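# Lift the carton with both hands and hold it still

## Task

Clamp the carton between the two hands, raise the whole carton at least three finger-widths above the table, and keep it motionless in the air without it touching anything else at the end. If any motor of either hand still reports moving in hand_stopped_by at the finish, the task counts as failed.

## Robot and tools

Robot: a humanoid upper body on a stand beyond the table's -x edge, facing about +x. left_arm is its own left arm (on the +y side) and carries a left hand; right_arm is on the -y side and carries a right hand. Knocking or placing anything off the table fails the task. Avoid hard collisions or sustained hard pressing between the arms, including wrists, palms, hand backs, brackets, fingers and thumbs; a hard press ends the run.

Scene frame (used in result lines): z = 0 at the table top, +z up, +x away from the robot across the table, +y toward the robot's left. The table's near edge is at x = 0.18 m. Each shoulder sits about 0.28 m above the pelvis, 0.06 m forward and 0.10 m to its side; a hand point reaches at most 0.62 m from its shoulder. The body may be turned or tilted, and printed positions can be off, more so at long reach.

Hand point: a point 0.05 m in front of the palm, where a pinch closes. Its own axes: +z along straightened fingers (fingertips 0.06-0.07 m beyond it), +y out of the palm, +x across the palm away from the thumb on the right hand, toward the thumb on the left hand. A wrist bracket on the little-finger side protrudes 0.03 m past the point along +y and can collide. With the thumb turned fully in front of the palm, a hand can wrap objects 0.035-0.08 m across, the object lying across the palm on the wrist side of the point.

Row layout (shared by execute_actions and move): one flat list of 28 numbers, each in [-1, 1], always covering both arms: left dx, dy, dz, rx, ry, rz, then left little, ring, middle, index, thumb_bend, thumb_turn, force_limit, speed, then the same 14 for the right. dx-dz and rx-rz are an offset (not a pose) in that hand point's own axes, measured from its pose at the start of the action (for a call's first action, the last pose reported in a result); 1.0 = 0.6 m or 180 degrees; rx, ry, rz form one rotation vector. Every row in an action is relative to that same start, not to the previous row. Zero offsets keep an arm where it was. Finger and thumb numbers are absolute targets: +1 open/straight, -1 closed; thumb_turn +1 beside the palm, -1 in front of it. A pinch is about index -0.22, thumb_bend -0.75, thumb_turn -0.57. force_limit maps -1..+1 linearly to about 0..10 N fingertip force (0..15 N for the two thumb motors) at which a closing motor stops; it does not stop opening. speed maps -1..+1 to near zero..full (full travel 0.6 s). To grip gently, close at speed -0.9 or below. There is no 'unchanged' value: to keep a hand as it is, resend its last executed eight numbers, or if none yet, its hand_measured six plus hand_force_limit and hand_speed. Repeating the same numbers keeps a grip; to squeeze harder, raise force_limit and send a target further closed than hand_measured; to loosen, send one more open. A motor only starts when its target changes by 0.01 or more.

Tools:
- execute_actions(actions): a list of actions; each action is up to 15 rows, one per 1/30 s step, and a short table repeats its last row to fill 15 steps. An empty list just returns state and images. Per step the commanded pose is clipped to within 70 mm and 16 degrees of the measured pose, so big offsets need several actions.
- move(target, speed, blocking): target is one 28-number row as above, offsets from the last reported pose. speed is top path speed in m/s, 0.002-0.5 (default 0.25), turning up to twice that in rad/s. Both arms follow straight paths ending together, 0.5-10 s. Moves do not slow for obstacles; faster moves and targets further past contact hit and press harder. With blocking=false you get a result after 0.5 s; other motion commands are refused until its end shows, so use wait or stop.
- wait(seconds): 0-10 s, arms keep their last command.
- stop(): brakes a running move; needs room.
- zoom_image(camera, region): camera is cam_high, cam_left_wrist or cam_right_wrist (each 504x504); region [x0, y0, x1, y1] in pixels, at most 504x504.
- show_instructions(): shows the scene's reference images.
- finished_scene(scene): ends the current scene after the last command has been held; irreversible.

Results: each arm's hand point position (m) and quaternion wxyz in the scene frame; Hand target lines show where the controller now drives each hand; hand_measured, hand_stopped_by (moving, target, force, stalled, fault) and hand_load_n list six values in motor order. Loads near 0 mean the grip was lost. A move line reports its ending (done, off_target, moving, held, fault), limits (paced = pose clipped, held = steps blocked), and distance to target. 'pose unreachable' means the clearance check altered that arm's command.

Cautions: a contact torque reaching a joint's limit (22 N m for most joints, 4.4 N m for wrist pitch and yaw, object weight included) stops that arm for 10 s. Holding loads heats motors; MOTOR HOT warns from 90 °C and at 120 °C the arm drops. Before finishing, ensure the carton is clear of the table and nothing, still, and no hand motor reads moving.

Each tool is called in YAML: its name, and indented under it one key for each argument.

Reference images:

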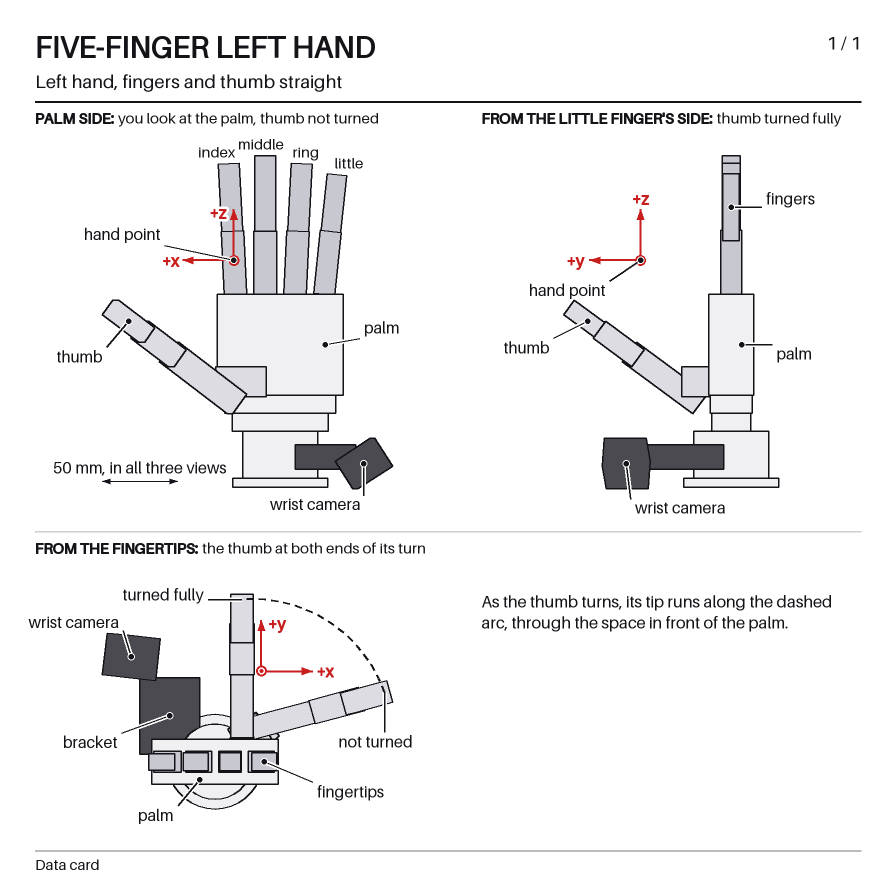

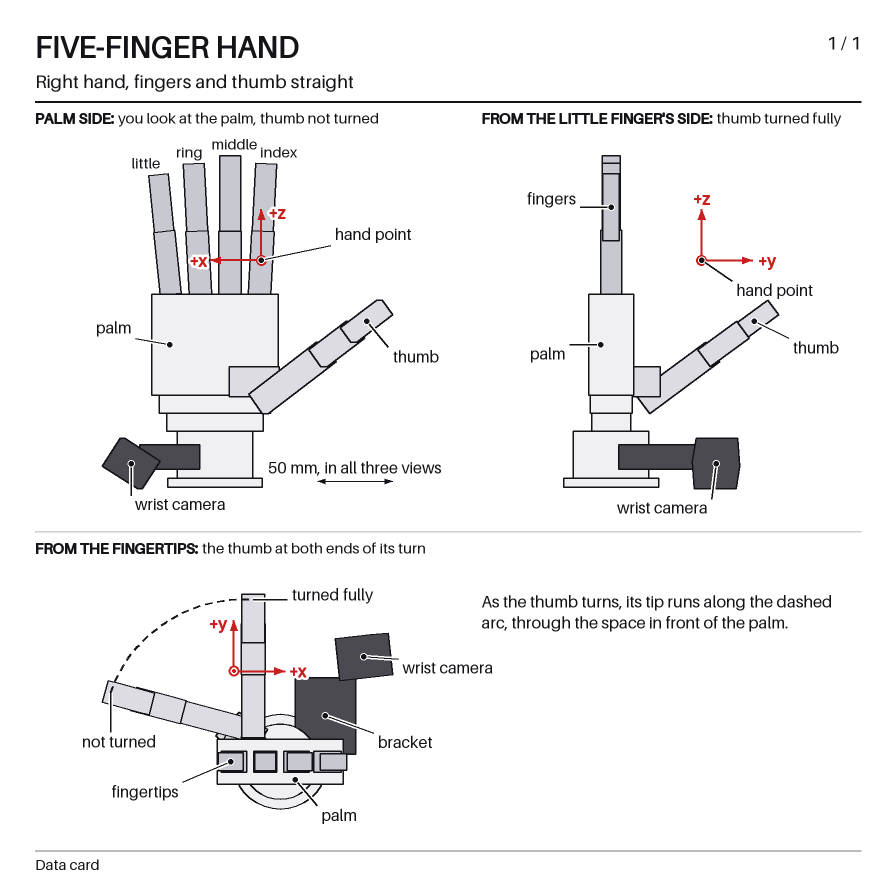

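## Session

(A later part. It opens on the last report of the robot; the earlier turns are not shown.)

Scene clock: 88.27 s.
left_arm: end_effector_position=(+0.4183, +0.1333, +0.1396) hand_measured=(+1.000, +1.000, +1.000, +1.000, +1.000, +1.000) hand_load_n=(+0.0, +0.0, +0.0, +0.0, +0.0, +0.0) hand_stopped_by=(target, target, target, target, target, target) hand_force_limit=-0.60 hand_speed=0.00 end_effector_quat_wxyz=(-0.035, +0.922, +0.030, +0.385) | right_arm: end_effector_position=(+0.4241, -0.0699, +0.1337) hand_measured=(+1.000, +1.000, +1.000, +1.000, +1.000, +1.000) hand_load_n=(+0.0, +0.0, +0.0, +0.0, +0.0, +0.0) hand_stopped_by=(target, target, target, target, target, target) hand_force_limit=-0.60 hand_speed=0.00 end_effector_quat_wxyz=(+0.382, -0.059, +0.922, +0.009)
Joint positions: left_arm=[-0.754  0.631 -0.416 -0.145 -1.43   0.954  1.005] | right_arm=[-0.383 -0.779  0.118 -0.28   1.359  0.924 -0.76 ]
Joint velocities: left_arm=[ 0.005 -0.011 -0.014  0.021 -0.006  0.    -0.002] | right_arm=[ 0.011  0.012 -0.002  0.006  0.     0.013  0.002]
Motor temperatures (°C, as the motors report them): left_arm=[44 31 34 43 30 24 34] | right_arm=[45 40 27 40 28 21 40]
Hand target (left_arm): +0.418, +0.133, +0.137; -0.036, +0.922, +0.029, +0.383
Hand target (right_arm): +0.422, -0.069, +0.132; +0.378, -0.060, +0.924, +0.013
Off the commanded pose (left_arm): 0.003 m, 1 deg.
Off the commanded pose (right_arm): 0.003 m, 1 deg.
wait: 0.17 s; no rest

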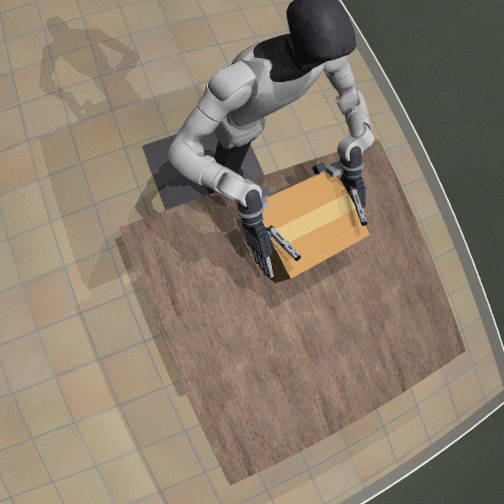

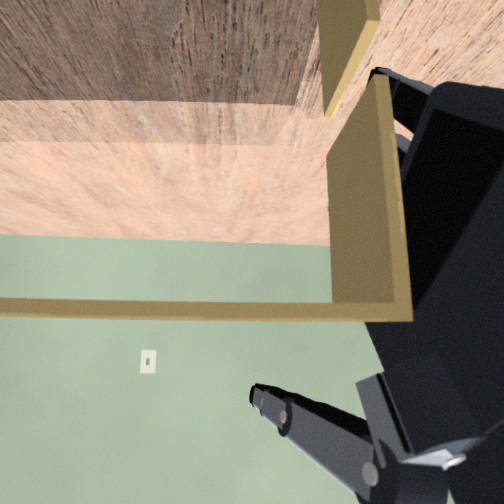

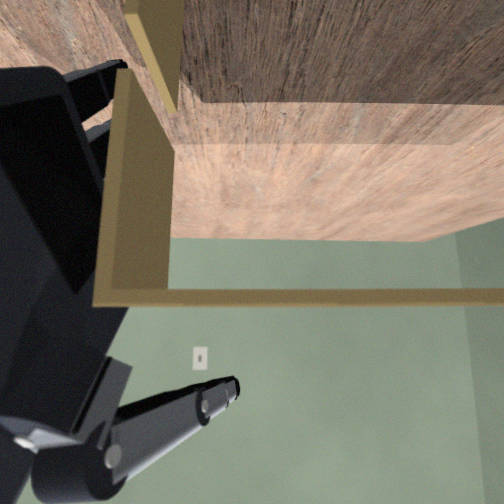

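execute_actions:
  actions:
    - [[-0.002,0.004,0.002,0,0,0,1,1,1,1,1,1,-0.6,0,0.002,0.004,0.002,0,0,0,1,1,1,1,1,1,-0.6,0],[-0.004,0.008,0.004,0,0,0,1,1,1,1,1,1,-0.6,0,0.004,0.008,0.003,0,0,0,1,1,1,1,1,1,-0.6,0],[-0.004,0.013,0.004,0,0,0,1,1,1,1,1,1,-0.6,0,0.004,0.012,0.003,0,0,0,1,1,1,1,1,1,-0.6,0],[-0.005,0.022,0.001,-0.006,0,0,1,1,1,1,1,1,-0.6,0,0.004,0.02,0.001,-0.005,0,0,1,1,1,1,1,1,-0.6,0],[-0.006,0.031,-0.002,-0.012,-0.001,0.001,1,1,1,1,1,1,-0.6,0,0.005,0.028,-0.001,-0.01,0,0,1,1,1,1,1,1,-0.6,0],[-0.007,0.04,-0.005,-0.018,-0.002,0.001,1,1,1,1,1,1,-0.6,0,0.005,0.036,-0.003,-0.015,0.001,0,1,1,1,1,1,1,-0.6,0],[-0.008,0.049,-0.008,-0.024,-0.002,0.002,1,1,1,1,1,1,-0.6,0,0.005,0.044,-0.006,-0.02,0.001,0,1,1,1,1,1,1,-0.6,0],[-0.009,0.058,-0.011,-0.03,-0.003,0.002,1,1,1,1,1,1,-0.6,0,0.006,0.052,-0.008,-0.025,0.001,0,1,1,1,1,1,1,-0.6,0],[-0.011,0.067,-0.014,-0.036,-0.004,0.003,1,1,1,1,1,1,-0.6,0,0.006,0.06,-0.01,-0.03,0.002,0,1,1,1,1,1,1,-0.6,0],[-0.012,0.076,-0.017,-0.042,-0.004,0.003,1,1,1,1,1,1,-0.6,0,0.006,0.068,-0.013,-0.035,0.002,0,1,1,1,1,1,1,-0.6,0],[-0.014,0.085,-0.02,-0.047,-0.005,0.004,1,1,1,1,1,1,-0.6,0,0.007,0.075,-0.015,-0.041,0.002,0,1,1,1,1,1,1,-0.6,0]]
    - [[-0.0143,0.069,-0.0283,-0.0455,-0.005,0.0025,1,1,1,1,1,1,-0.6,0,0.006,0.066,-0.021,-0.0425,0.002,-0.0015,1,1,1,1,1,1,-0.6,0],[-0.0186,0.066,-0.0326,-0.044,-0.005,0.001,1,1,1,1,1,1,-0.6,0,0.009,0.069,-0.024,-0.044,0.002,-0.003,1,1,1,1,1,1,-0.6,0],[-0.023,0.063,-0.037,-0.0425,-0.005,-0.0005,1,1,1,1,1,1,-0.6,0,0.012,0.072,-0.027,-0.0455,0.002,-0.0045,1,1,1,1,1,1,-0.6,0],[-0.0273,0.06,-0.0413,-0.041,-0.005,-0.002,1,1,1,1,1,1,-0.6,0,0.015,0.075,-0.03,-0.047,0.002,-0.006,1,1,1,1,1,1,-0.6,0],[-0.0316,0.057,-0.0456,-0.0395,-0.005,-0.0035,1,1,1,1,1,1,-0.6,0,0.018,0.078,-0.033,-0.0485,0.002,-0.0075,1,1,1,1,1,1,-0.6,0],[-0.036,0.054,-0.05,-0.038,-0.005,-0.005,1,1,1,1,1,1,-0.6,0,0.021,0.081,-0.036,-0.05,0.002,-0.009,1,1,1,1,1,1,-0.6,0],[-0.0403,0.051,-0.0543,-0.0365,-0.005,-0.0065,1,1,1,1,1,1,-0.6,0,0.024,0.084,-0.039,-0.0515,0.002,-0.0105,1,1,1,1,1,1,-0.6,0],[-0.0446,0.048,-0.0586,-0.035,-0.005,-0.008,1,1,1,1,1,1,-0.6,0,0.027,0.087,-0.042,-0.053,0.002,-0.012,1,1,1,1,1,1,-0.6,0],[-0.049,0.045,-0.063,-0.0335,-0.005,-0.0095,1,1,1,1,1,1,-0.6,0,0.03,0.09,-0.045,-0.0545,0.002,-0.0135,1,1,1,1,1,1,-0.6,0],[-0.0533,0.042,-0.0673,-0.032,-0.005,-0.011,1,1,1,1,1,1,-0.6,0,0.033,0.093,-0.048,-0.056,0.002,-0.015,1,1,1,1,1,1,-0.6,0],[-0.0576,0.039,-0.0716,-0.0305,-0.005,-0.0125,1,1,1,1,1,1,-0.6,0,0.036,0.096,-0.051,-0.0575,0.002,-0.0165,1,1,1,1,1,1,-0.6,0],[-0.062,0.036,-0.076,-0.029,-0.005,-0.014,1,1,1,1,1,1,-0.6,0,0.039,0.099,-0.054,-0.059,0.002,-0.018,1,1,1,1,1,1,-0.6,0],[-0.066,0.034,-0.08,-0.0275,-0.005,-0.0156,1,1,1,1,1,1,-0.6,0,0.041,0.101,-0.056,-0.0606,0.002,-0.0196,1,1,1,1,1,1,-0.6,0]]

wait:
  seconds: 0.3

Scene clock: 90.23 s.
left_arm: end_effector_position=(+0.3734, +0.1417, +0.1358) hand_measured=(+1.000, +1.000, +1.000, +1.000, +1.000, +1.000) hand_load_n=(+0.0, +0.0, +0.0, +0.0, +0.0, +0.0) hand_stopped_by=(target, target, target, target, target, target) hand_force_limit=-0.60 hand_speed=0.00 end_effector_quat_wxyz=(-0.047, +0.920, +0.063, +0.385) | right_arm: end_effector_position=(+0.3930, -0.0449, +0.1297) hand_measured=(+1.000, +1.000, +1.000, +1.000, +1.000, +1.000) hand_load_n=(+0.0, +0.0, +0.0, +0.0, +0.0, +0.0) hand_stopped_by=(target, target, target, target, target, target) hand_force_limit=-0.60 hand_speed=0.00 end_effector_quat_wxyz=(+0.380, -0.095, +0.920, +0.027)
Joint positions: left_arm=[-0.519  0.666 -0.35  -0.431 -1.511  0.912  1.201] | right_arm=[-0.302 -0.751  0.145 -0.424  1.351  0.931 -0.789]
Joint velocities: left_arm=[ 0.445  0.101  0.123 -0.537 -0.164 -0.056  0.377] | right_arm=[ 0.091  0.005  0.043 -0.206  0.008  0.045  0.   ]
Motor temperatures (°C, as the motors report them): left_arm=[44 30 34 42 30 24 32] | right_arm=[44 40 27 40 28 21 38]
Hand target (left_arm): +0.359, +0.103, +0.140; +0.014, +0.925, +0.033, +0.379
Hand target (right_arm): +0.373, -0.010, +0.135; +0.369, -0.125, +0.917, +0.086
Off the commanded pose (left_arm): 0.043 m, 8 deg.
Off the commanded pose (right_arm): 0.043 m, 8 deg.

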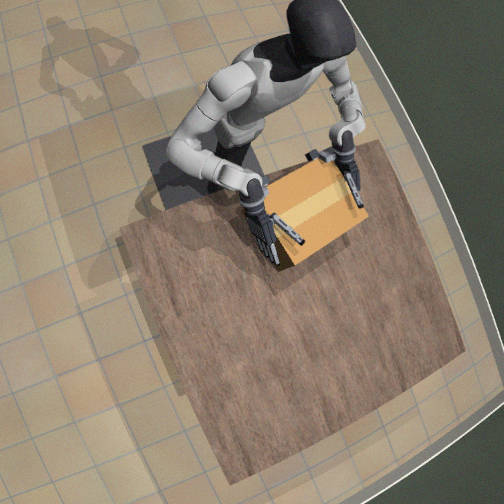

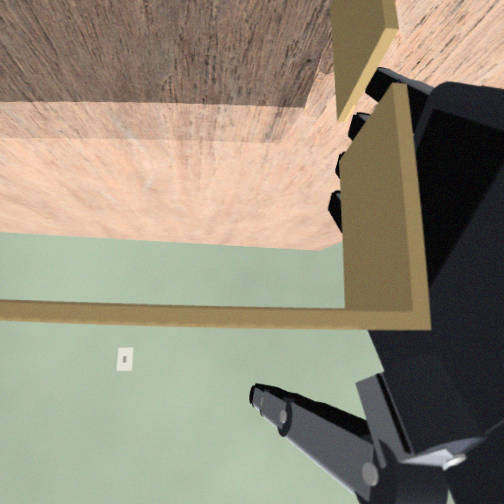

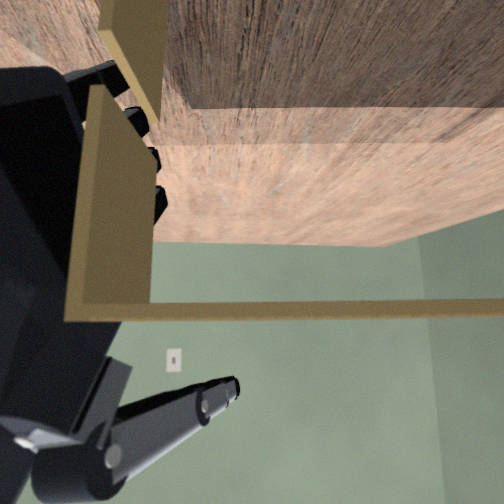

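Scene clock: 90.53 s.
left_arm: end_effector_position=(+0.3691, +0.1426, +0.1354) hand_measured=(+1.000, +1.000, +1.000, +1.000, +1.000, +1.000) hand_load_n=(+0.0, +0.0, +0.0, +0.0, +0.0, +0.0) hand_stopped_by=(target, target, target, target, target, target) hand_force_limit=-0.60 hand_speed=0.00 end_effector_quat_wxyz=(-0.049, +0.920, +0.065, +0.384) | right_arm: end_effector_position=(+0.3912, -0.0435, +0.1297) hand_measured=(+1.000, +1.000, +1.000, +1.000, +1.000, +1.000) hand_load_n=(+0.0, +0.0, +0.0, +0.0, +0.0, +0.0) hand_stopped_by=(target, target, target, target, target, target) hand_force_limit=-0.60 hand_speed=0.00 end_effector_quat_wxyz=(+0.380, -0.098, +0.919, +0.028)
Joint positions: left_arm=[-0.5    0.67  -0.345 -0.454 -1.52   0.911  1.22 ] | right_arm=[-0.299 -0.751  0.146 -0.432  1.351  0.933 -0.789]
Joint velocities: left_arm=[-0.003  0.009 -0.011  0.     0.014  0.     0.   ] | right_arm=[-0.014 -0.012  0.006  0.005 -0.005  0.     0.   ]
Motor temperatures (°C, as the motors report them): left_arm=[43 30 34 42 30 24 32] | right_arm=[44 40 27 40 28 21 38]
Hand target (left_arm): +0.359, +0.103, +0.140; +0.014, +0.925, +0.033, +0.379
Hand target (right_arm): +0.373, -0.010, +0.135; +0.369, -0.125, +0.917, +0.086
Off the commanded pose (left_arm): 0.043 m, 8 deg.
Off the commanded pose (right_arm): 0.041 m, 7 deg.
wait: 0.30 s; at rest by 0.23 s

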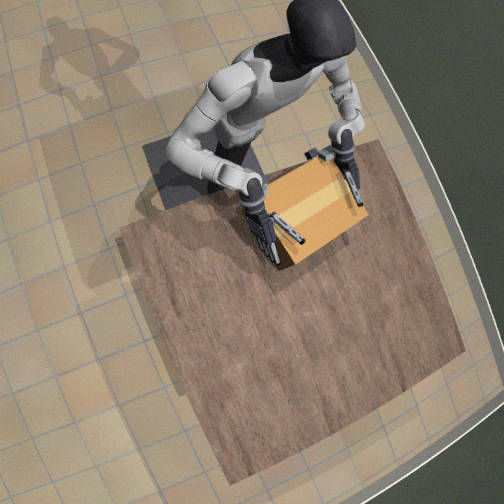

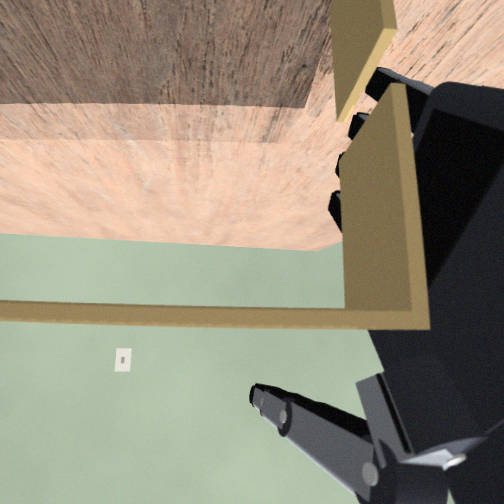

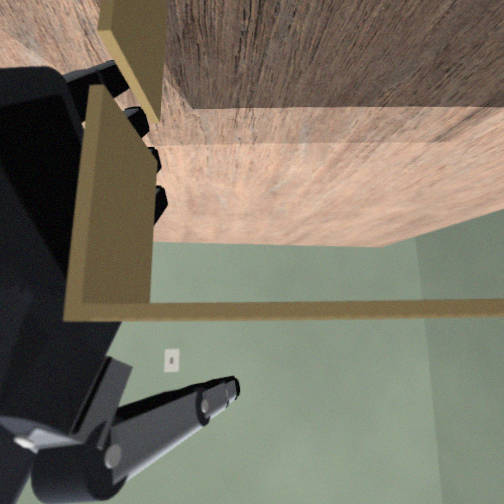

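execute_actions:
  actions:
    - [[-0.0104,0.0686,-0.025,-0.0468,-0.0062,0.004,1,0.6,0.6,0.6,1,1,-0.8,-0.8,0.0042,0.0666,-0.019,-0.0427,0.003,-0.002,1,0.6,0.6,0.6,1,1,-0.8,-0.8],[-0.0108,0.0712,-0.026,-0.0486,-0.0064,0.0043,1,0.6,0.6,0.6,1,1,-0.8,-0.8,0.0044,0.0692,-0.02,-0.0444,0.003,-0.002,1,0.6,0.6,0.6,1,1,-0.8,-0.8],[-0.0112,0.0738,-0.0273,-0.0504,-0.0066,0.0045,1,0.6,0.6,0.6,1,1,-0.8,-0.8,0.0046,0.0718,-0.0207,-0.0461,0.0033,-0.0023,1,0.6,0.6,0.6,1,1,-0.8,-0.8],[-0.0116,0.0764,-0.0284,-0.0522,-0.0068,0.0046,1,0.6,0.6,0.6,1,1,-0.8,-0.8,0.0048,0.0744,-0.0216,-0.0478,0.0034,-0.0024,1,0.6,0.6,0.6,1,1,-0.8,-0.8],[-0.012,0.079,-0.0295,-0.054,-0.007,0.0048,1,0.6,0.6,0.6,1,1,-0.8,-0.8,0.005,0.077,-0.0225,-0.0495,0.0035,-0.0025,1,0.6,0.6,0.6,1,1,-0.8,-0.8],[-0.0124,0.0816,-0.0306,-0.0558,-0.0072,0.0049,1,0.6,0.6,0.6,1,1,-0.8,-0.8,0.0052,0.0796,-0.0234,-0.0512,0.0036,-0.0026,1,0.6,0.6,0.6,1,1,-0.8,-0.8],[-0.0128,0.0842,-0.0317,-0.0576,-0.0074,0.005,1,0.6,0.6,0.6,1,1,-0.8,-0.8,0.0054,0.0822,-0.0243,-0.0529,0.0037,-0.0027,1,0.6,0.6,0.6,1,1,-0.8,-0.8],[-0.0132,0.0868,-0.0328,-0.0594,-0.0076,0.0052,1,0.6,0.6,0.6,1,1,-0.8,-0.8,0.0056,0.0848,-0.0252,-0.0546,0.0038,-0.0028,1,0.6,0.6,0.6,1,1,-0.8,-0.8],[-0.0136,0.0894,-0.0339,-0.0612,-0.0078,0.0053,1,0.6,0.6,0.6,1,1,-0.8,-0.8,0.0058,0.0874,-0.0261,-0.0563,0.0039,-0.0029,1,0.6,0.6,0.6,1,1,-0.8,-0.8],[-0.014,0.092,-0.035,-0.063,-0.008,0.0055,1,0.6,0.6,0.6,1,1,-0.8,-0.8,0.006,0.09,-0.027,-0.058,0.004,-0.003,1,0.6,0.6,0.6,1,1,-0.8,-0.8]]

wait:
  seconds: 0.4

Scene clock: 92.00 s.
left_arm: end_effector_position=(+0.3680, +0.1424, +0.1354) hand_measured=(+1.000, +0.868, +0.868, +0.868, +1.000, +1.000) hand_load_n=(+0.0, +0.0, +0.5, +1.5, +0.0, +0.0) hand_stopped_by=(target, moving, moving, force, target, target) hand_force_limit=-0.80 hand_speed=-0.80 end_effector_quat_wxyz=(-0.048, +0.921, +0.064, +0.381) | right_arm: end_effector_position=(+0.3902, -0.0436, +0.1293) hand_measured=(+1.000, +0.868, +0.868, +0.868, +1.000, +1.000) hand_load_n=(+0.0, +0.0, +0.0, +0.0, +0.0, +0.0) hand_stopped_by=(target, moving, moving, moving, target, target) hand_force_limit=-0.80 hand_speed=-0.80 end_effector_quat_wxyz=(+0.378, -0.103, +0.920, +0.026)
Joint positions: left_arm=[-0.5    0.67  -0.34  -0.456 -1.532  0.917  1.227] | right_arm=[-0.301 -0.751  0.142 -0.434  1.352  0.948 -0.79 ]
Joint velocities: left_arm=[ 0.003 -0.006 -0.011 -0.008  0.006  0.035  0.028] | right_arm=[ 0.005  0.003 -0.005 -0.012 -0.003  0.023 -0.002]
Motor temperatures (°C, as the motors report them): left_arm=[43 30 34 42 30 23 32] | right_arm=[44 40 27 40 28 21 38]
Hand target (left_arm): +0.354, +0.088, +0.144; +0.039, +0.926, +0.019, +0.375
Hand target (right_arm): +0.365, +0.003, +0.139; +0.364, -0.139, +0.915, +0.109
Off the commanded pose (left_arm): 0.059 m, 11 deg.
Off the commanded pose (right_arm): 0.056 m, 10 deg.

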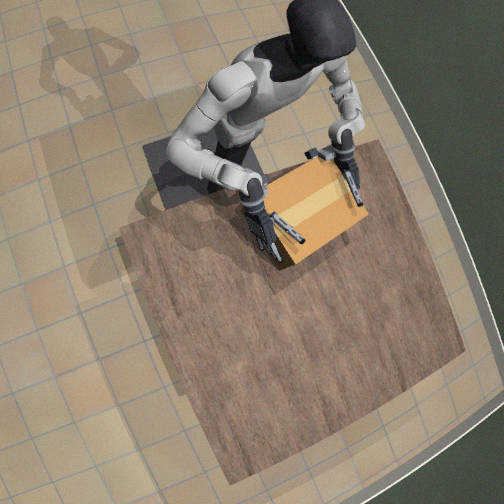

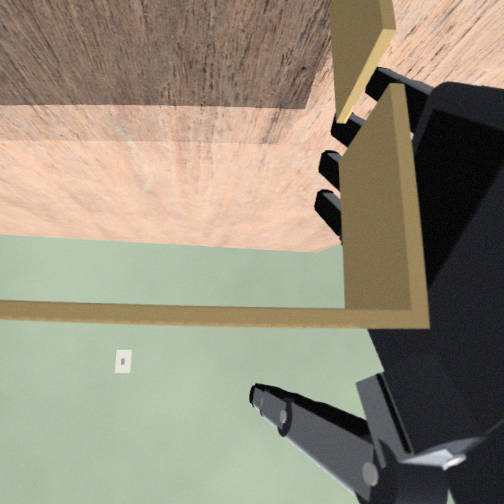

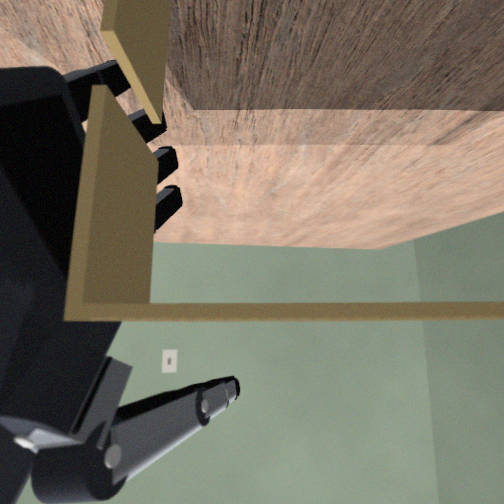

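Scene clock: 92.40 s.
left_arm: end_effector_position=(+0.3677, +0.1424, +0.1352) hand_measured=(+1.000, +0.824, +0.858, +0.868, +1.000, +1.000) hand_load_n=(+0.0, +1.0, +1.5, +1.0, +0.0, +0.0) hand_stopped_by=(target, force, force, force, target, target) hand_force_limit=-0.80 hand_speed=-0.80 end_effector_quat_wxyz=(-0.049, +0.921, +0.063, +0.381) | right_arm: end_effector_position=(+0.3901, -0.0437, +0.1292) hand_measured=(+1.000, +0.824, +0.846, +0.858, +1.000, +1.000) hand_load_n=(+0.0, +1.0, +2.5, +1.5, +0.0, +0.0) hand_stopped_by=(target, force, force, force, target, target) hand_force_limit=-0.80 hand_speed=-0.80 end_effector_quat_wxyz=(+0.378, -0.103, +0.920, +0.025)
Joint positions: left_arm=[-0.5    0.67  -0.34  -0.457 -1.532  0.92   1.229] | right_arm=[-0.301 -0.751  0.142 -0.436  1.352  0.95  -0.792]
Joint velocities: left_arm=[-0.009 -0.014 -0.006 -0.003  0.003  0.     0.   ] | right_arm=[ 0.006  0.003  0.002  0.002 -0.003  0.     0.   ]
Motor temperatures (°C, as the motors report them): left_arm=[43 30 34 42 30 23 32] | right_arm=[44 40 27 40 28 21 38]
Hand target (left_arm): +0.354, +0.088, +0.144; +0.039, +0.926, +0.019, +0.375
Hand target (right_arm): +0.365, +0.003, +0.139; +0.364, -0.139, +0.915, +0.109
Off the commanded pose (left_arm): 0.059 m, 11 deg.
Off the commanded pose (right_arm): 0.056 m, 11 deg.
wait: 0.40 s; at rest by 0.27 s

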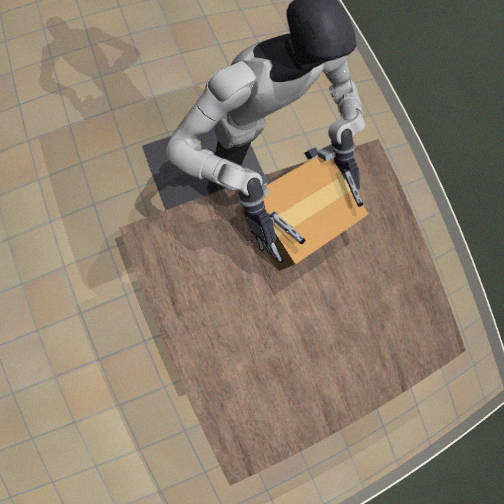

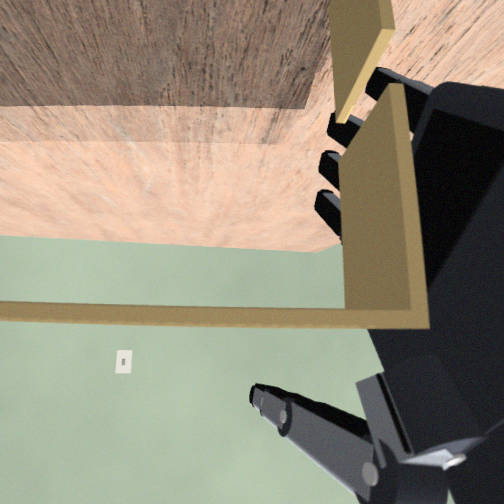

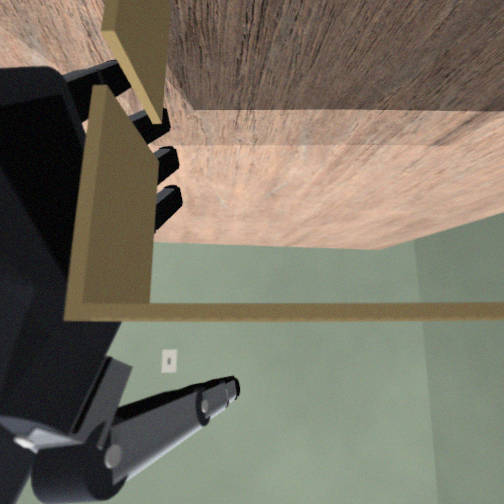

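execute_actions:
  actions:
    - [[-0.0125,0.0935,-0.034,-0.0648,-0.0052,0.005,1,0.6,0.6,0.6,1,1,-0.8,-0.8,0.0045,0.0915,-0.0264,-0.0602,0.0017,0,1,0.6,0.6,0.6,1,1,-0.8,-0.8],[-0.0125,0.095,-0.0344,-0.066,-0.0044,0.005,1,0.6,0.6,0.6,1,1,-0.8,-0.8,0.0045,0.093,-0.0268,-0.0614,0.0009,0,1,0.6,0.6,0.6,1,1,-0.8,-0.8],[-0.0122,0.0965,-0.0348,-0.0672,-0.0036,0.005,1,0.6,0.6,0.6,1,1,-0.8,-0.8,0.0045,0.0945,-0.0272,-0.0626,0.0001,0,1,0.6,0.6,0.6,1,1,-0.8,-0.8],[-0.012,0.098,-0.0352,-0.0684,-0.0028,0.0048,1,0.6,0.6,0.6,1,1,-0.8,-0.8,0.0045,0.096,-0.0276,-0.0638,-0.0007,0.0002,1,0.6,0.6,0.6,1,1,-0.8,-0.8],[-0.012,0.099,-0.0355,-0.0695,-0.002,0.0046,1,0.6,0.6,0.6,1,1,-0.8,-0.8,0.0045,0.097,-0.028,-0.065,-0.0015,0.0004,1,0.6,0.6,0.6,1,1,-0.8,-0.8],[-0.0107,0.099,-0.0359,-0.0695,-0.0013,0.0044,1,0.6,0.6,0.6,1,1,-0.8,-0.8,0.0032,0.097,-0.0284,-0.065,-0.0022,0.0006,1,0.6,0.6,0.6,1,1,-0.8,-0.8],[-0.0093,0.099,-0.0363,-0.0696,-0.0007,0.0042,1,0.6,0.6,0.6,1,1,-0.8,-0.8,0.0018,0.097,-0.0288,-0.065,-0.0028,0.0008,1,0.6,0.6,0.6,1,1,-0.8,-0.8],[-0.008,0.099,-0.0367,-0.0697,0,0.004,1,0.6,0.6,0.6,1,1,-0.8,-0.8,0.0005,0.097,-0.0292,-0.065,-0.0035,0.001,1,0.6,0.6,0.6,1,1,-0.8,-0.8],[-0.0067,0.099,-0.0371,-0.0697,0.0007,0.0039,1,0.6,0.6,0.6,1,1,-0.8,-0.8,-0.0008,0.097,-0.0296,-0.065,-0.0042,0.0011,1,0.6,0.6,0.6,1,1,-0.8,-0.8],[-0.0053,0.099,-0.0375,-0.0698,0.0013,0.0037,1,0.6,0.6,0.6,1,1,-0.8,-0.8,-0.0022,0.097,-0.03,-0.065,-0.0048,0.0013,1,0.6,0.6,0.6,1,1,-0.8,-0.8],[-0.004,0.099,-0.0379,-0.0698,0.002,0.0035,1,0.6,0.6,0.6,1,1,-0.8,-0.8,-0.0035,0.097,-0.0304,-0.065,-0.0055,0.0015,1,0.6,0.6,0.6,1,1,-0.8,-0.8],[-0.0027,0.099,-0.0383,-0.0699,0.0027,0.0033,1,0.6,0.6,0.6,1,1,-0.8,-0.8,-0.0048,0.097,-0.0308,-0.065,-0.0062,0.0017,1,0.6,0.6,0.6,1,1,-0.8,-0.8],[-0.0013,0.099,-0.0387,-0.07,0.0033,0.0032,1,0.6,0.6,0.6,1,1,-0.8,-0.8,-0.0062,0.097,-0.0312,-0.065,-0.0068,0.0018,1,0.6,0.6,0.6,1,1,-0.8,-0.8],[0,0.099,-0.039,-0.07,0.004,0.003,1,0.6,0.6,0.6,1,1,-0.8,-0.8,-0.0075,0.097,-0.0315,-0.065,-0.0075,0.002,1,0.6,0.6,0.6,1,1,-0.8,-0.8]]

wait:
  seconds: 0.4

Scene clock: 93.70 s.
left_arm: end_effector_position=(+0.3672, +0.1422, +0.1353) hand_measured=(+1.000, +0.824, +0.858, +0.868, +1.000, +1.000) hand_load_n=(+0.0, +1.5, +2.5, +2.5, +0.0, +0.0) hand_stopped_by=(target, force, force, force, target, target) hand_force_limit=-0.80 hand_speed=-0.80 end_effector_quat_wxyz=(-0.048, +0.920, +0.060, +0.385) | right_arm: end_effector_position=(+0.3897, -0.0437, +0.1292) hand_measured=(+1.000, +0.824, +0.846, +0.858, +1.000, +1.000) hand_load_n=(+0.0, +1.0, +3.0, +2.0, +0.0, +0.0) hand_stopped_by=(target, force, force, force, target, target) hand_force_limit=-0.80 hand_speed=-0.80 end_effector_quat_wxyz=(+0.382, -0.106, +0.918, +0.027)
Joint positions: left_arm=[-0.487  0.672 -0.337 -0.465 -1.509  0.919  1.204] | right_arm=[-0.29  -0.75   0.14  -0.44   1.327  0.943 -0.768]
Joint velocities: left_arm=[-0.002  0.008  0.011 -0.006  0.002  0.006 -0.002] | right_arm=[ 0.002  0.006 -0.018  0.002  0.     0.009  0.   ]
Motor temperatures (°C, as the motors report them): left_arm=[43 30 34 42 30 23 33] | right_arm=[44 40 27 40 28 21 39]
Hand target (left_arm): +0.356, +0.084, +0.151; +0.049, +0.919, +0.016, +0.390
Hand target (right_arm): +0.366, +0.007, +0.146; +0.376, -0.140, +0.908, +0.120
Off the commanded pose (left_arm): 0.064 m, 12 deg.
Off the commanded pose (right_arm): 0.061 m, 11 deg.

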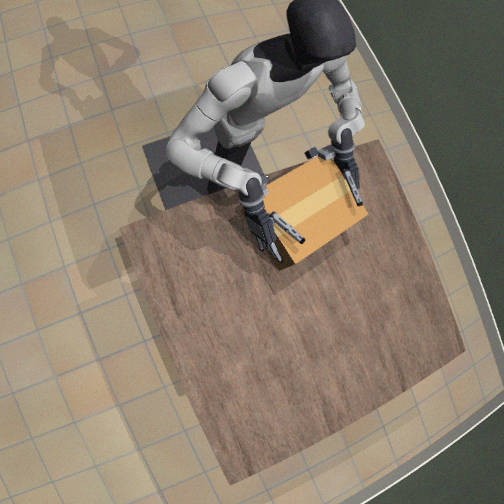

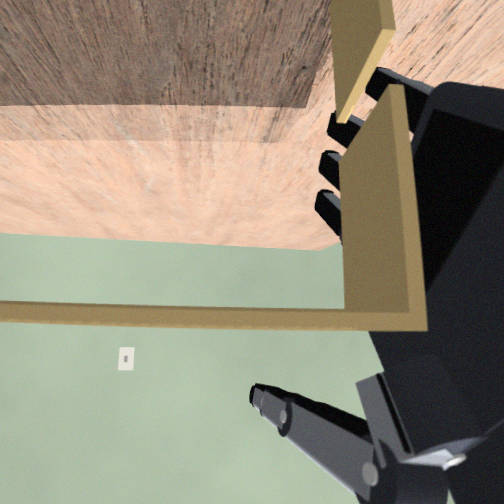

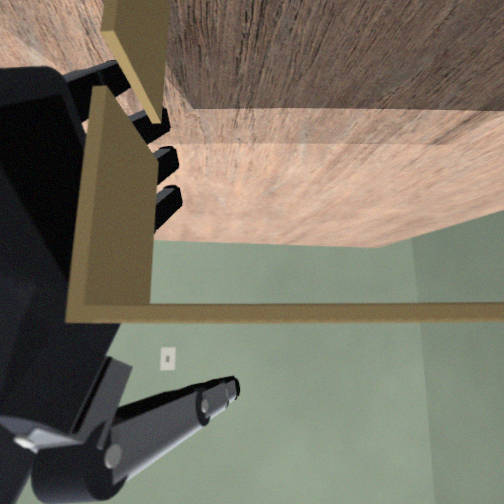

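Scene clock: 94.10 s.
left_arm: end_effector_position=(+0.3672, +0.1422, +0.1353) hand_measured=(+1.000, +0.824, +0.858, +0.868, +1.000, +1.000) hand_load_n=(+0.0, +1.5, +2.5, +2.5, +0.0, +0.0) hand_stopped_by=(target, force, force, force, target, target) hand_force_limit=-0.80 hand_speed=-0.80 end_effector_quat_wxyz=(-0.048, +0.920, +0.060, +0.385) | right_arm: end_effector_position=(+0.3897, -0.0437, +0.1292) hand_measured=(+1.000, +0.824, +0.846, +0.858, +1.000, +1.000) hand_load_n=(+0.0, +1.0, +3.0, +2.0, +0.0, +0.0) hand_stopped_by=(target, force, force, force, target, target) hand_force_limit=-0.80 hand_speed=-0.80 end_effector_quat_wxyz=(+0.382, -0.106, +0.918, +0.027)
Joint positions: left_arm=[-0.487  0.672 -0.337 -0.465 -1.509  0.92   1.204] | right_arm=[-0.29  -0.75   0.14  -0.44   1.327  0.944 -0.768]
Joint velocities: left_arm=[0.003 0.    0.015 0.002 0.    0.    0.   ] | right_arm=[0.009 0.003 0.003 0.002 0.002 0.    0.   ]
Motor temperatures (°C, as the motors report them): left_arm=[43 30 34 42 30 23 33] | right_arm=[44 40 27 40 28 21 39]
Hand target (left_arm): +0.356, +0.084, +0.151; +0.049, +0.919, +0.016, +0.390
Hand target (right_arm): +0.366, +0.007, +0.146; +0.376, -0.140, +0.908, +0.120
Off the commanded pose (left_arm): 0.064 m, 12 deg.
Off the commanded pose (right_arm): 0.061 m, 11 deg.
wait: 0.40 s; at rest by 0.17 s

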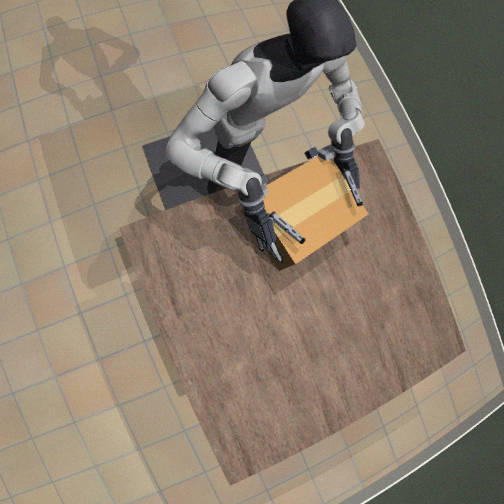

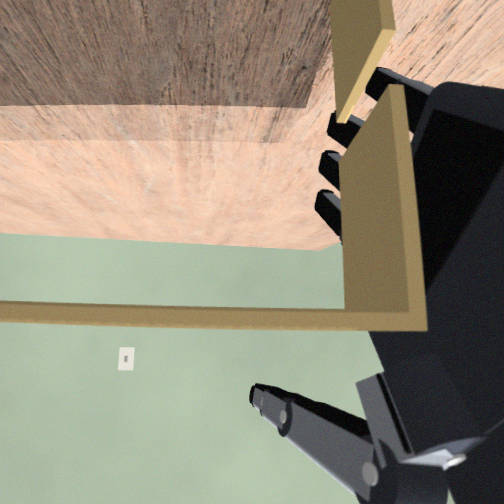

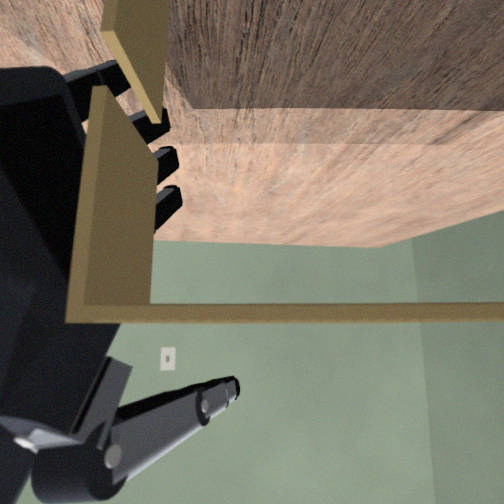

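execute_actions:
  actions:
    - [[0.001,0.1,-0.0388,-0.0698,0.0013,0.0005,1,0.6,0.6,0.6,1,1,-0.8,-0.8,-0.0085,0.098,-0.0313,-0.0648,-0.0048,0.0045,1,0.6,0.6,0.6,1,1,-0.8,-0.8],[0.0015,0.101,-0.0391,-0.0705,0.0015,0,1,0.6,0.6,0.6,1,1,-0.8,-0.8,-0.009,0.099,-0.0316,-0.0655,-0.005,0.005,1,0.6,0.6,0.6,1,1,-0.8,-0.8],[0.002,0.102,-0.0394,-0.0713,0.0018,-0.0005,1,0.6,0.6,0.6,1,1,-0.8,-0.8,-0.0095,0.1,-0.0319,-0.0663,-0.0053,0.0055,1,0.6,0.6,0.6,1,1,-0.8,-0.8],[0.003,0.103,-0.0398,-0.072,0.0022,-0.001,1,0.6,0.6,0.6,1,1,-0.8,-0.8,-0.0105,0.101,-0.0323,-0.067,-0.0057,0.006,1,0.6,0.6,0.6,1,1,-0.8,-0.8],[0.004,0.103,-0.0401,-0.072,0.0027,-0.0012,1,0.6,0.6,0.6,1,1,-0.8,-0.8,-0.0115,0.101,-0.0326,-0.067,-0.0062,0.0062,1,0.6,0.6,0.6,1,1,-0.8,-0.8],[0.005,0.103,-0.0404,-0.072,0.0032,-0.0014,1,0.6,0.6,0.6,1,1,-0.8,-0.8,-0.0125,0.101,-0.0329,-0.067,-0.0067,0.0064,1,0.6,0.6,0.6,1,1,-0.8,-0.8],[0.006,0.103,-0.0408,-0.072,0.0036,-0.0016,1,0.6,0.6,0.6,1,1,-0.8,-0.8,-0.0135,0.101,-0.0333,-0.067,-0.0071,0.0066,1,0.6,0.6,0.6,1,1,-0.8,-0.8],[0.007,0.103,-0.0411,-0.072,0.0041,-0.0018,1,0.6,0.6,0.6,1,1,-0.8,-0.8,-0.0145,0.101,-0.0336,-0.067,-0.0076,0.0068,1,0.6,0.6,0.6,1,1,-0.8,-0.8],[0.008,0.103,-0.0414,-0.072,0.0046,-0.002,1,0.6,0.6,0.6,1,1,-0.8,-0.8,-0.0155,0.101,-0.0339,-0.067,-0.0081,0.007,1,0.6,0.6,0.6,1,1,-0.8,-0.8],[0.009,0.103,-0.0417,-0.072,0.0051,-0.0022,1,0.6,0.6,0.6,1,1,-0.8,-0.8,-0.0165,0.101,-0.0342,-0.067,-0.0086,0.0072,1,0.6,0.6,0.6,1,1,-0.8,-0.8],[0.01,0.103,-0.042,-0.072,0.0056,-0.0024,1,0.6,0.6,0.6,1,1,-0.8,-0.8,-0.0175,0.101,-0.0345,-0.067,-0.0091,0.0074,1,0.6,0.6,0.6,1,1,-0.8,-0.8],[0.011,0.103,-0.0424,-0.072,0.006,-0.0026,1,0.6,0.6,0.6,1,1,-0.8,-0.8,-0.0185,0.101,-0.0349,-0.067,-0.0095,0.0076,1,0.6,0.6,0.6,1,1,-0.8,-0.8],[0.012,0.103,-0.0427,-0.072,0.0065,-0.0028,1,0.6,0.6,0.6,1,1,-0.8,-0.8,-0.0195,0.101,-0.0352,-0.067,-0.01,0.0078,1,0.6,0.6,0.6,1,1,-0.8,-0.8],[0.013,0.103,-0.043,-0.072,0.007,-0.003,1,0.6,0.6,0.6,1,1,-0.8,-0.8,-0.0205,0.101,-0.0355,-0.067,-0.0105,0.008,1,0.6,0.6,0.6,1,1,-0.8,-0.8]]

wait:
  seconds: 0.4

Scene clock: 95.40 s.
left_arm: end_effector_position=(+0.3670, +0.1419, +0.1357) hand_measured=(+1.000, +0.824, +0.858, +0.868, +1.000, +1.000) hand_load_n=(+0.0, +2.5, +3.5, +3.0, +0.0, +0.0) hand_stopped_by=(target, force, force, force, target, target) hand_force_limit=-0.80 hand_speed=-0.80 end_effector_quat_wxyz=(-0.046, +0.919, +0.061, +0.386) | right_arm: end_effector_position=(+0.3894, -0.0438, +0.1296) hand_measured=(+1.000, +0.824, +0.846, +0.858, +1.000, +1.000) hand_load_n=(+0.0, +2.5, +4.5, +2.5, +0.0, +0.0) hand_stopped_by=(target, force, force, force, target, target) hand_force_limit=-0.80 hand_speed=-0.80 end_effector_quat_wxyz=(+0.382, -0.103, +0.918, +0.029)
Joint positions: left_arm=[-0.483  0.67  -0.332 -0.468 -1.505  0.92   1.199] | right_arm=[-0.285 -0.739  0.128 -0.443  1.325  0.952 -0.768]
Joint velocities: left_arm=[ 0.008 -0.014  0.012  0.009 -0.006  0.007  0.   ] | right_arm=[ 0.003  0.037 -0.029 -0.015 -0.005  0.033 -0.006]
Motor temperatures (°C, as the motors report them): left_arm=[43 30 34 42 30 23 34] | right_arm=[44 40 27 40 28 21 40]
Hand target (left_arm): +0.359, +0.082, +0.158; +0.057, +0.915, +0.019, +0.399
Hand target (right_arm): +0.368, +0.010, +0.153; +0.383, -0.135, +0.905, +0.129
Off the commanded pose (left_arm): 0.067 m, 13 deg.
Off the commanded pose (right_arm): 0.065 m, 12 deg.

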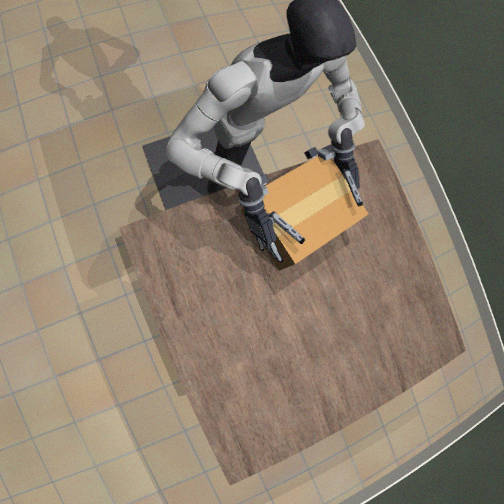

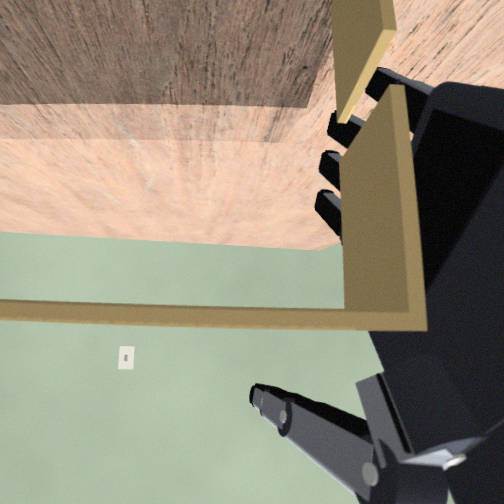

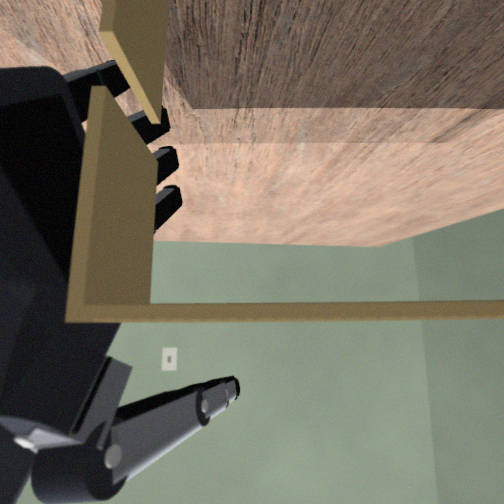

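Scene clock: 95.80 s.
left_arm: end_effector_position=(+0.3670, +0.1419, +0.1357) hand_measured=(+1.000, +0.824, +0.858, +0.868, +1.000, +1.000) hand_load_n=(+0.0, +2.5, +3.5, +3.0, +0.0, +0.0) hand_stopped_by=(target, force, force, force, target, target) hand_force_limit=-0.80 hand_speed=-0.80 end_effector_quat_wxyz=(-0.046, +0.919, +0.061, +0.386) | right_arm: end_effector_position=(+0.3894, -0.0439, +0.1296) hand_measured=(+1.000, +0.824, +0.846, +0.858, +1.000, +1.000) hand_load_n=(+0.0, +2.5, +4.5, +2.5, +0.0, +0.0) hand_stopped_by=(target, force, force, force, target, target) hand_force_limit=-0.80 hand_speed=-0.80 end_effector_quat_wxyz=(+0.382, -0.102, +0.918, +0.029)
Joint positions: left_arm=[-0.483  0.67  -0.332 -0.468 -1.505  0.921  1.199] | right_arm=[-0.284 -0.738  0.126 -0.444  1.324  0.953 -0.769]
Joint velocities: left_arm=[-0.005  0.021 -0.003  0.015 -0.005  0.     0.   ] | right_arm=[ 0.014 -0.006 -0.005  0.    -0.008  0.     0.   ]
Motor temperatures (°C, as the motors report them): left_arm=[43 30 34 42 30 23 34] | right_arm=[44 40 27 40 28 21 40]
Hand target (left_arm): +0.359, +0.082, +0.158; +0.057, +0.915, +0.019, +0.399
Hand target (right_arm): +0.368, +0.010, +0.153; +0.383, -0.135, +0.905, +0.129
Off the commanded pose (left_arm): 0.067 m, 13 deg.
Off the commanded pose (right_arm): 0.065 m, 12 deg.
wait: 0.40 s; at rest by 0.17 s

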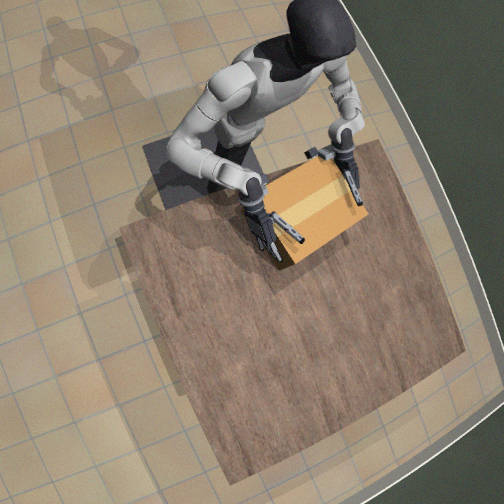

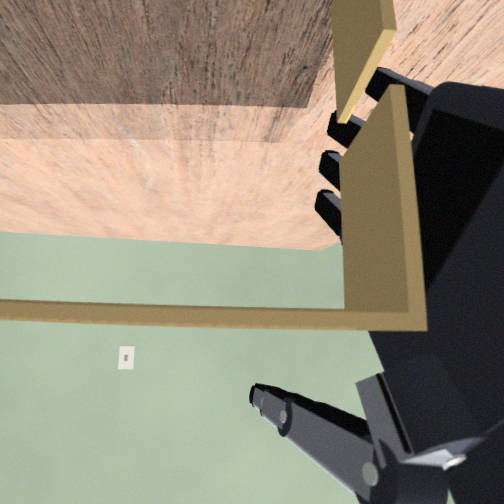

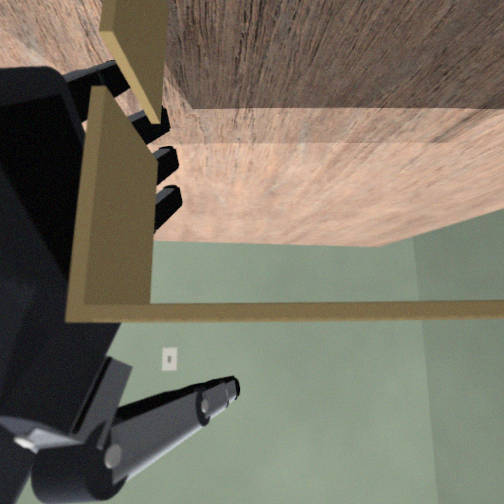

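execute_actions:
  actions:
    - [[0.0134,0.1025,-0.0425,-0.0708,0.0067,-0.0021,1,0.6,0.6,0.6,1,1,-0.8,-0.8,-0.0204,0.101,-0.0349,-0.0663,-0.0109,0.0056,1,0.6,0.6,0.6,1,1,-0.8,-0.8],[0.0142,0.1025,-0.0428,-0.0707,0.0071,-0.0022,1,0.6,0.6,0.6,1,1,-0.8,-0.8,-0.0212,0.101,-0.0352,-0.0662,-0.0113,0.0056,1,0.6,0.6,0.6,1,1,-0.8,-0.8],[0.0151,0.1025,-0.043,-0.0706,0.0075,-0.0023,1,0.6,0.6,0.6,1,1,-0.8,-0.8,-0.0221,0.101,-0.0354,-0.0661,-0.0117,0.0057,1,0.6,0.6,0.6,1,1,-0.8,-0.8],[0.0159,0.1024,-0.0432,-0.0704,0.0079,-0.0024,1,0.6,0.6,0.6,1,1,-0.8,-0.8,-0.0229,0.101,-0.0356,-0.0659,-0.0121,0.0058,1,0.6,0.6,0.6,1,1,-0.8,-0.8],[0.0168,0.1024,-0.0434,-0.0703,0.0083,-0.0025,1,0.6,0.6,0.6,1,1,-0.8,-0.8,-0.0238,0.101,-0.0359,-0.0658,-0.0125,0.0059,1,0.6,0.6,0.6,1,1,-0.8,-0.8],[0.0176,0.1023,-0.0437,-0.0701,0.0087,-0.0026,1,0.6,0.6,0.6,1,1,-0.8,-0.8,-0.0246,0.101,-0.0361,-0.0656,-0.0129,0.0059,1,0.6,0.6,0.6,1,1,-0.8,-0.8],[0.0185,0.1023,-0.0439,-0.07,0.0092,-0.0028,1,0.6,0.6,0.6,1,1,-0.8,-0.8,-0.0255,0.101,-0.0364,-0.0655,-0.0133,0.006,1,0.6,0.6,0.6,1,1,-0.8,-0.8],[0.0194,0.1022,-0.0441,-0.0699,0.0096,-0.0029,1,0.6,0.6,0.6,1,1,-0.8,-0.8,-0.0264,0.101,-0.0366,-0.0654,-0.0136,0.0061,1,0.6,0.6,0.6,1,1,-0.8,-0.8],[0.0202,0.1022,-0.0444,-0.0697,0.01,-0.003,1,0.6,0.6,0.6,1,1,-0.8,-0.8,-0.0272,0.101,-0.0368,-0.0652,-0.014,0.0061,1,0.6,0.6,0.6,1,1,-0.8,-0.8],[0.0211,0.1021,-0.0446,-0.0696,0.0104,-0.0031,1,0.6,0.6,0.6,1,1,-0.8,-0.8,-0.0281,0.101,-0.0371,-0.0651,-0.0144,0.0062,1,0.6,0.6,0.6,1,1,-0.8,-0.8],[0.0219,0.1021,-0.0448,-0.0694,0.0108,-0.0032,1,0.6,0.6,0.6,1,1,-0.8,-0.8,-0.0289,0.101,-0.0373,-0.0649,-0.0148,0.0063,1,0.6,0.6,0.6,1,1,-0.8,-0.8],[0.0228,0.102,-0.045,-0.0693,0.0112,-0.0033,1,0.6,0.6,0.6,1,1,-0.8,-0.8,-0.0298,0.101,-0.0375,-0.0648,-0.0152,0.0064,1,0.6,0.6,0.6,1,1,-0.8,-0.8],[0.0236,0.102,-0.0453,-0.0691,0.0116,-0.0034,1,0.6,0.6,0.6,1,1,-0.8,-0.8,-0.0306,0.101,-0.0378,-0.0646,-0.0156,0.0064,1,0.6,0.6,0.6,1,1,-0.8,-0.8],[0.0245,0.102,-0.0455,-0.069,0.012,-0.0035,1,0.6,0.6,0.6,1,1,-0.8,-0.8,-0.0315,0.101,-0.038,-0.0645,-0.016,0.0065,1,0.6,0.6,0.6,1,1,-0.8,-0.8]]

wait:
  seconds: 0.4

Scene clock: 97.13 s.
left_arm: end_effector_position=(+0.3745, +0.1437, +0.1504) hand_measured=(+1.000, +0.824, +0.858, +0.868, +1.000, +1.000) hand_load_n=(+0.0, +6.5, +5.0, +2.5, +0.0, +0.0) hand_stopped_by=(target, force, force, force, target, target) hand_force_limit=-0.80 hand_speed=-0.80 end_effector_quat_wxyz=(-0.045, +0.910, +0.071, +0.406) | right_arm: end_effector_position=(+0.3971, -0.0417, +0.1442) hand_measured=(+1.000, +0.824, +0.848, +0.858, +1.000, +1.000) hand_load_n=(+0.0, +5.0, +5.5, +2.0, +0.0, +0.0) hand_stopped_by=(target, force, force, force, target, target) hand_force_limit=-0.80 hand_speed=-0.80 end_effector_quat_wxyz=(+0.403, -0.092, +0.910, +0.033)
Joint positions: left_arm=[-0.5    0.658 -0.311 -0.483 -1.503  0.914  1.216] | right_arm=[-0.297 -0.721  0.101 -0.463  1.324  0.948 -0.787]
Joint velocities: left_arm=[-0.037 -0.009  0.026 -0.017 -0.002  0.     0.03 ] | right_arm=[-0.025  0.015 -0.014 -0.021  0.     0.005 -0.027]
Motor temperatures (°C, as the motors report them): left_arm=[43 30 34 43 30 23 35] | right_arm=[44 40 27 40 28 21 42]
Hand target (left_arm): +0.362, +0.083, +0.165; +0.055, +0.912, +0.022, +0.407
Hand target (right_arm): +0.371, +0.011, +0.160; +0.392, -0.133, +0.901, +0.127
Off the commanded pose (left_arm): 0.066 m, 13 deg.
Off the commanded pose (right_arm): 0.063 m, 12 deg.

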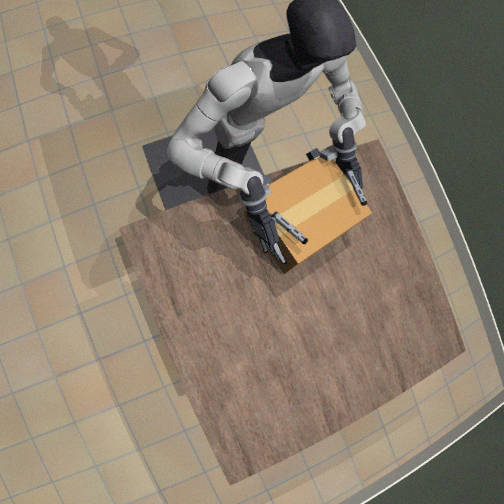

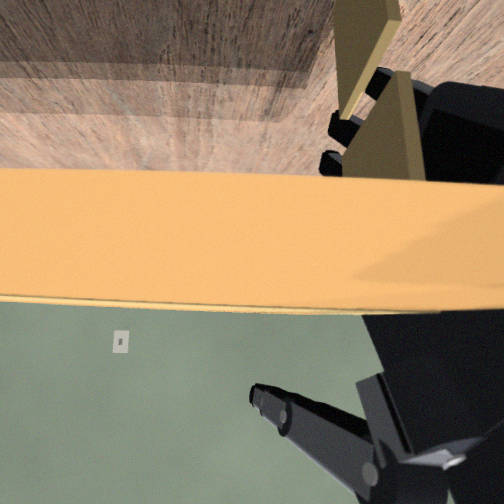

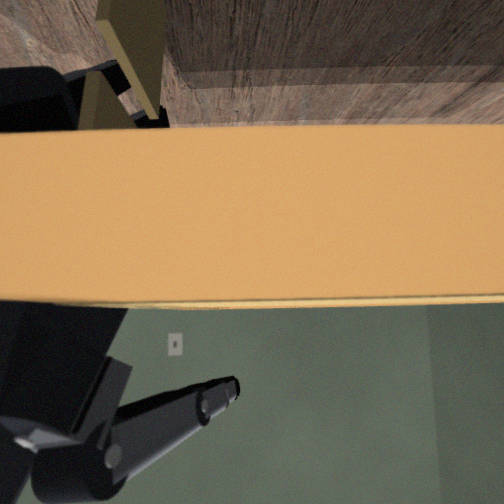

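Scene clock: 97.53 s.
left_arm: end_effector_position=(+0.3754, +0.1439, +0.1523) hand_measured=(+1.000, +0.824, +0.858, +0.868, +1.000, +1.000) hand_load_n=(+0.0, +6.5, +5.0, +2.0, +0.0, +0.0) hand_stopped_by=(target, force, force, force, target, target) hand_force_limit=-0.80 hand_speed=-0.80 end_effector_quat_wxyz=(-0.045, +0.909, +0.072, +0.408) | right_arm: end_effector_position=(+0.3981, -0.0415, +0.1460) hand_measured=(+1.000, +0.824, +0.848, +0.858, +1.000, +1.000) hand_load_n=(+0.0, +5.5, +5.5, +2.0, +0.0, +0.0) hand_stopped_by=(target, force, force, force, target, target) hand_force_limit=-0.80 hand_speed=-0.80 end_effector_quat_wxyz=(+0.405, -0.091, +0.909, +0.033)
Joint positions: left_arm=[-0.503  0.657 -0.308 -0.485 -1.503  0.914  1.218] | right_arm=[-0.3   -0.72   0.099 -0.465  1.324  0.948 -0.788]
Joint velocities: left_arm=[-0.006  0.011  0.     0.005 -0.002  0.     0.   ] | right_arm=[-0.002 -0.008 -0.008  0.003  0.     0.     0.   ]
Motor temperatures (°C, as the motors report them): left_arm=[43 30 34 43 30 23 36] | right_arm=[44 40 27 41 28 21 42]
Hand target (left_arm): +0.362, +0.083, +0.165; +0.055, +0.912, +0.022, +0.407
Hand target (right_arm): +0.371, +0.011, +0.160; +0.392, -0.133, +0.901, +0.127
Off the commanded pose (left_arm): 0.066 m, 13 deg.
Off the commanded pose (right_arm): 0.063 m, 12 deg.
wait: 0.40 s; at rest by 0.20 s

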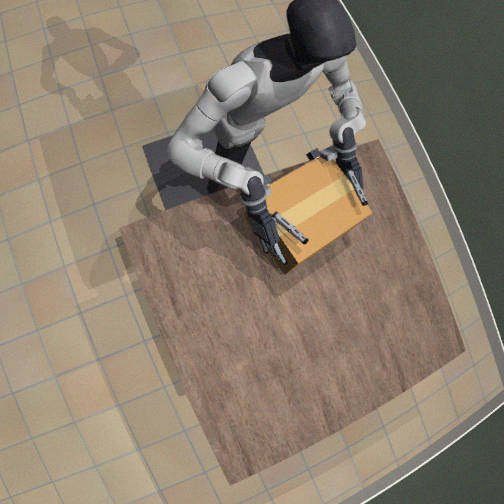

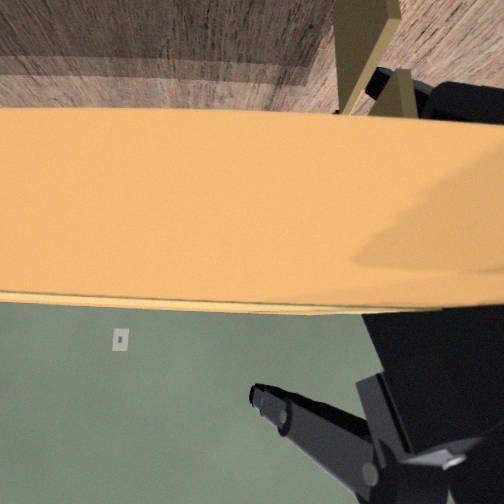

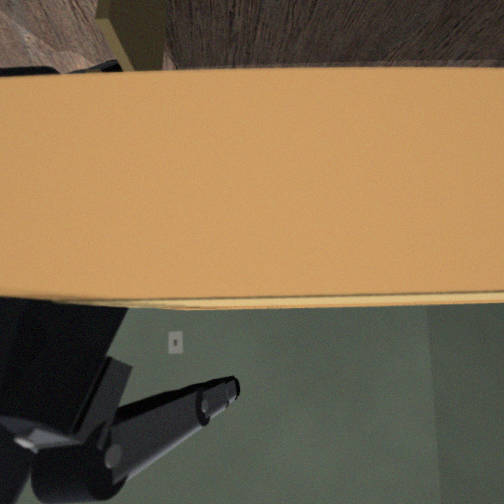

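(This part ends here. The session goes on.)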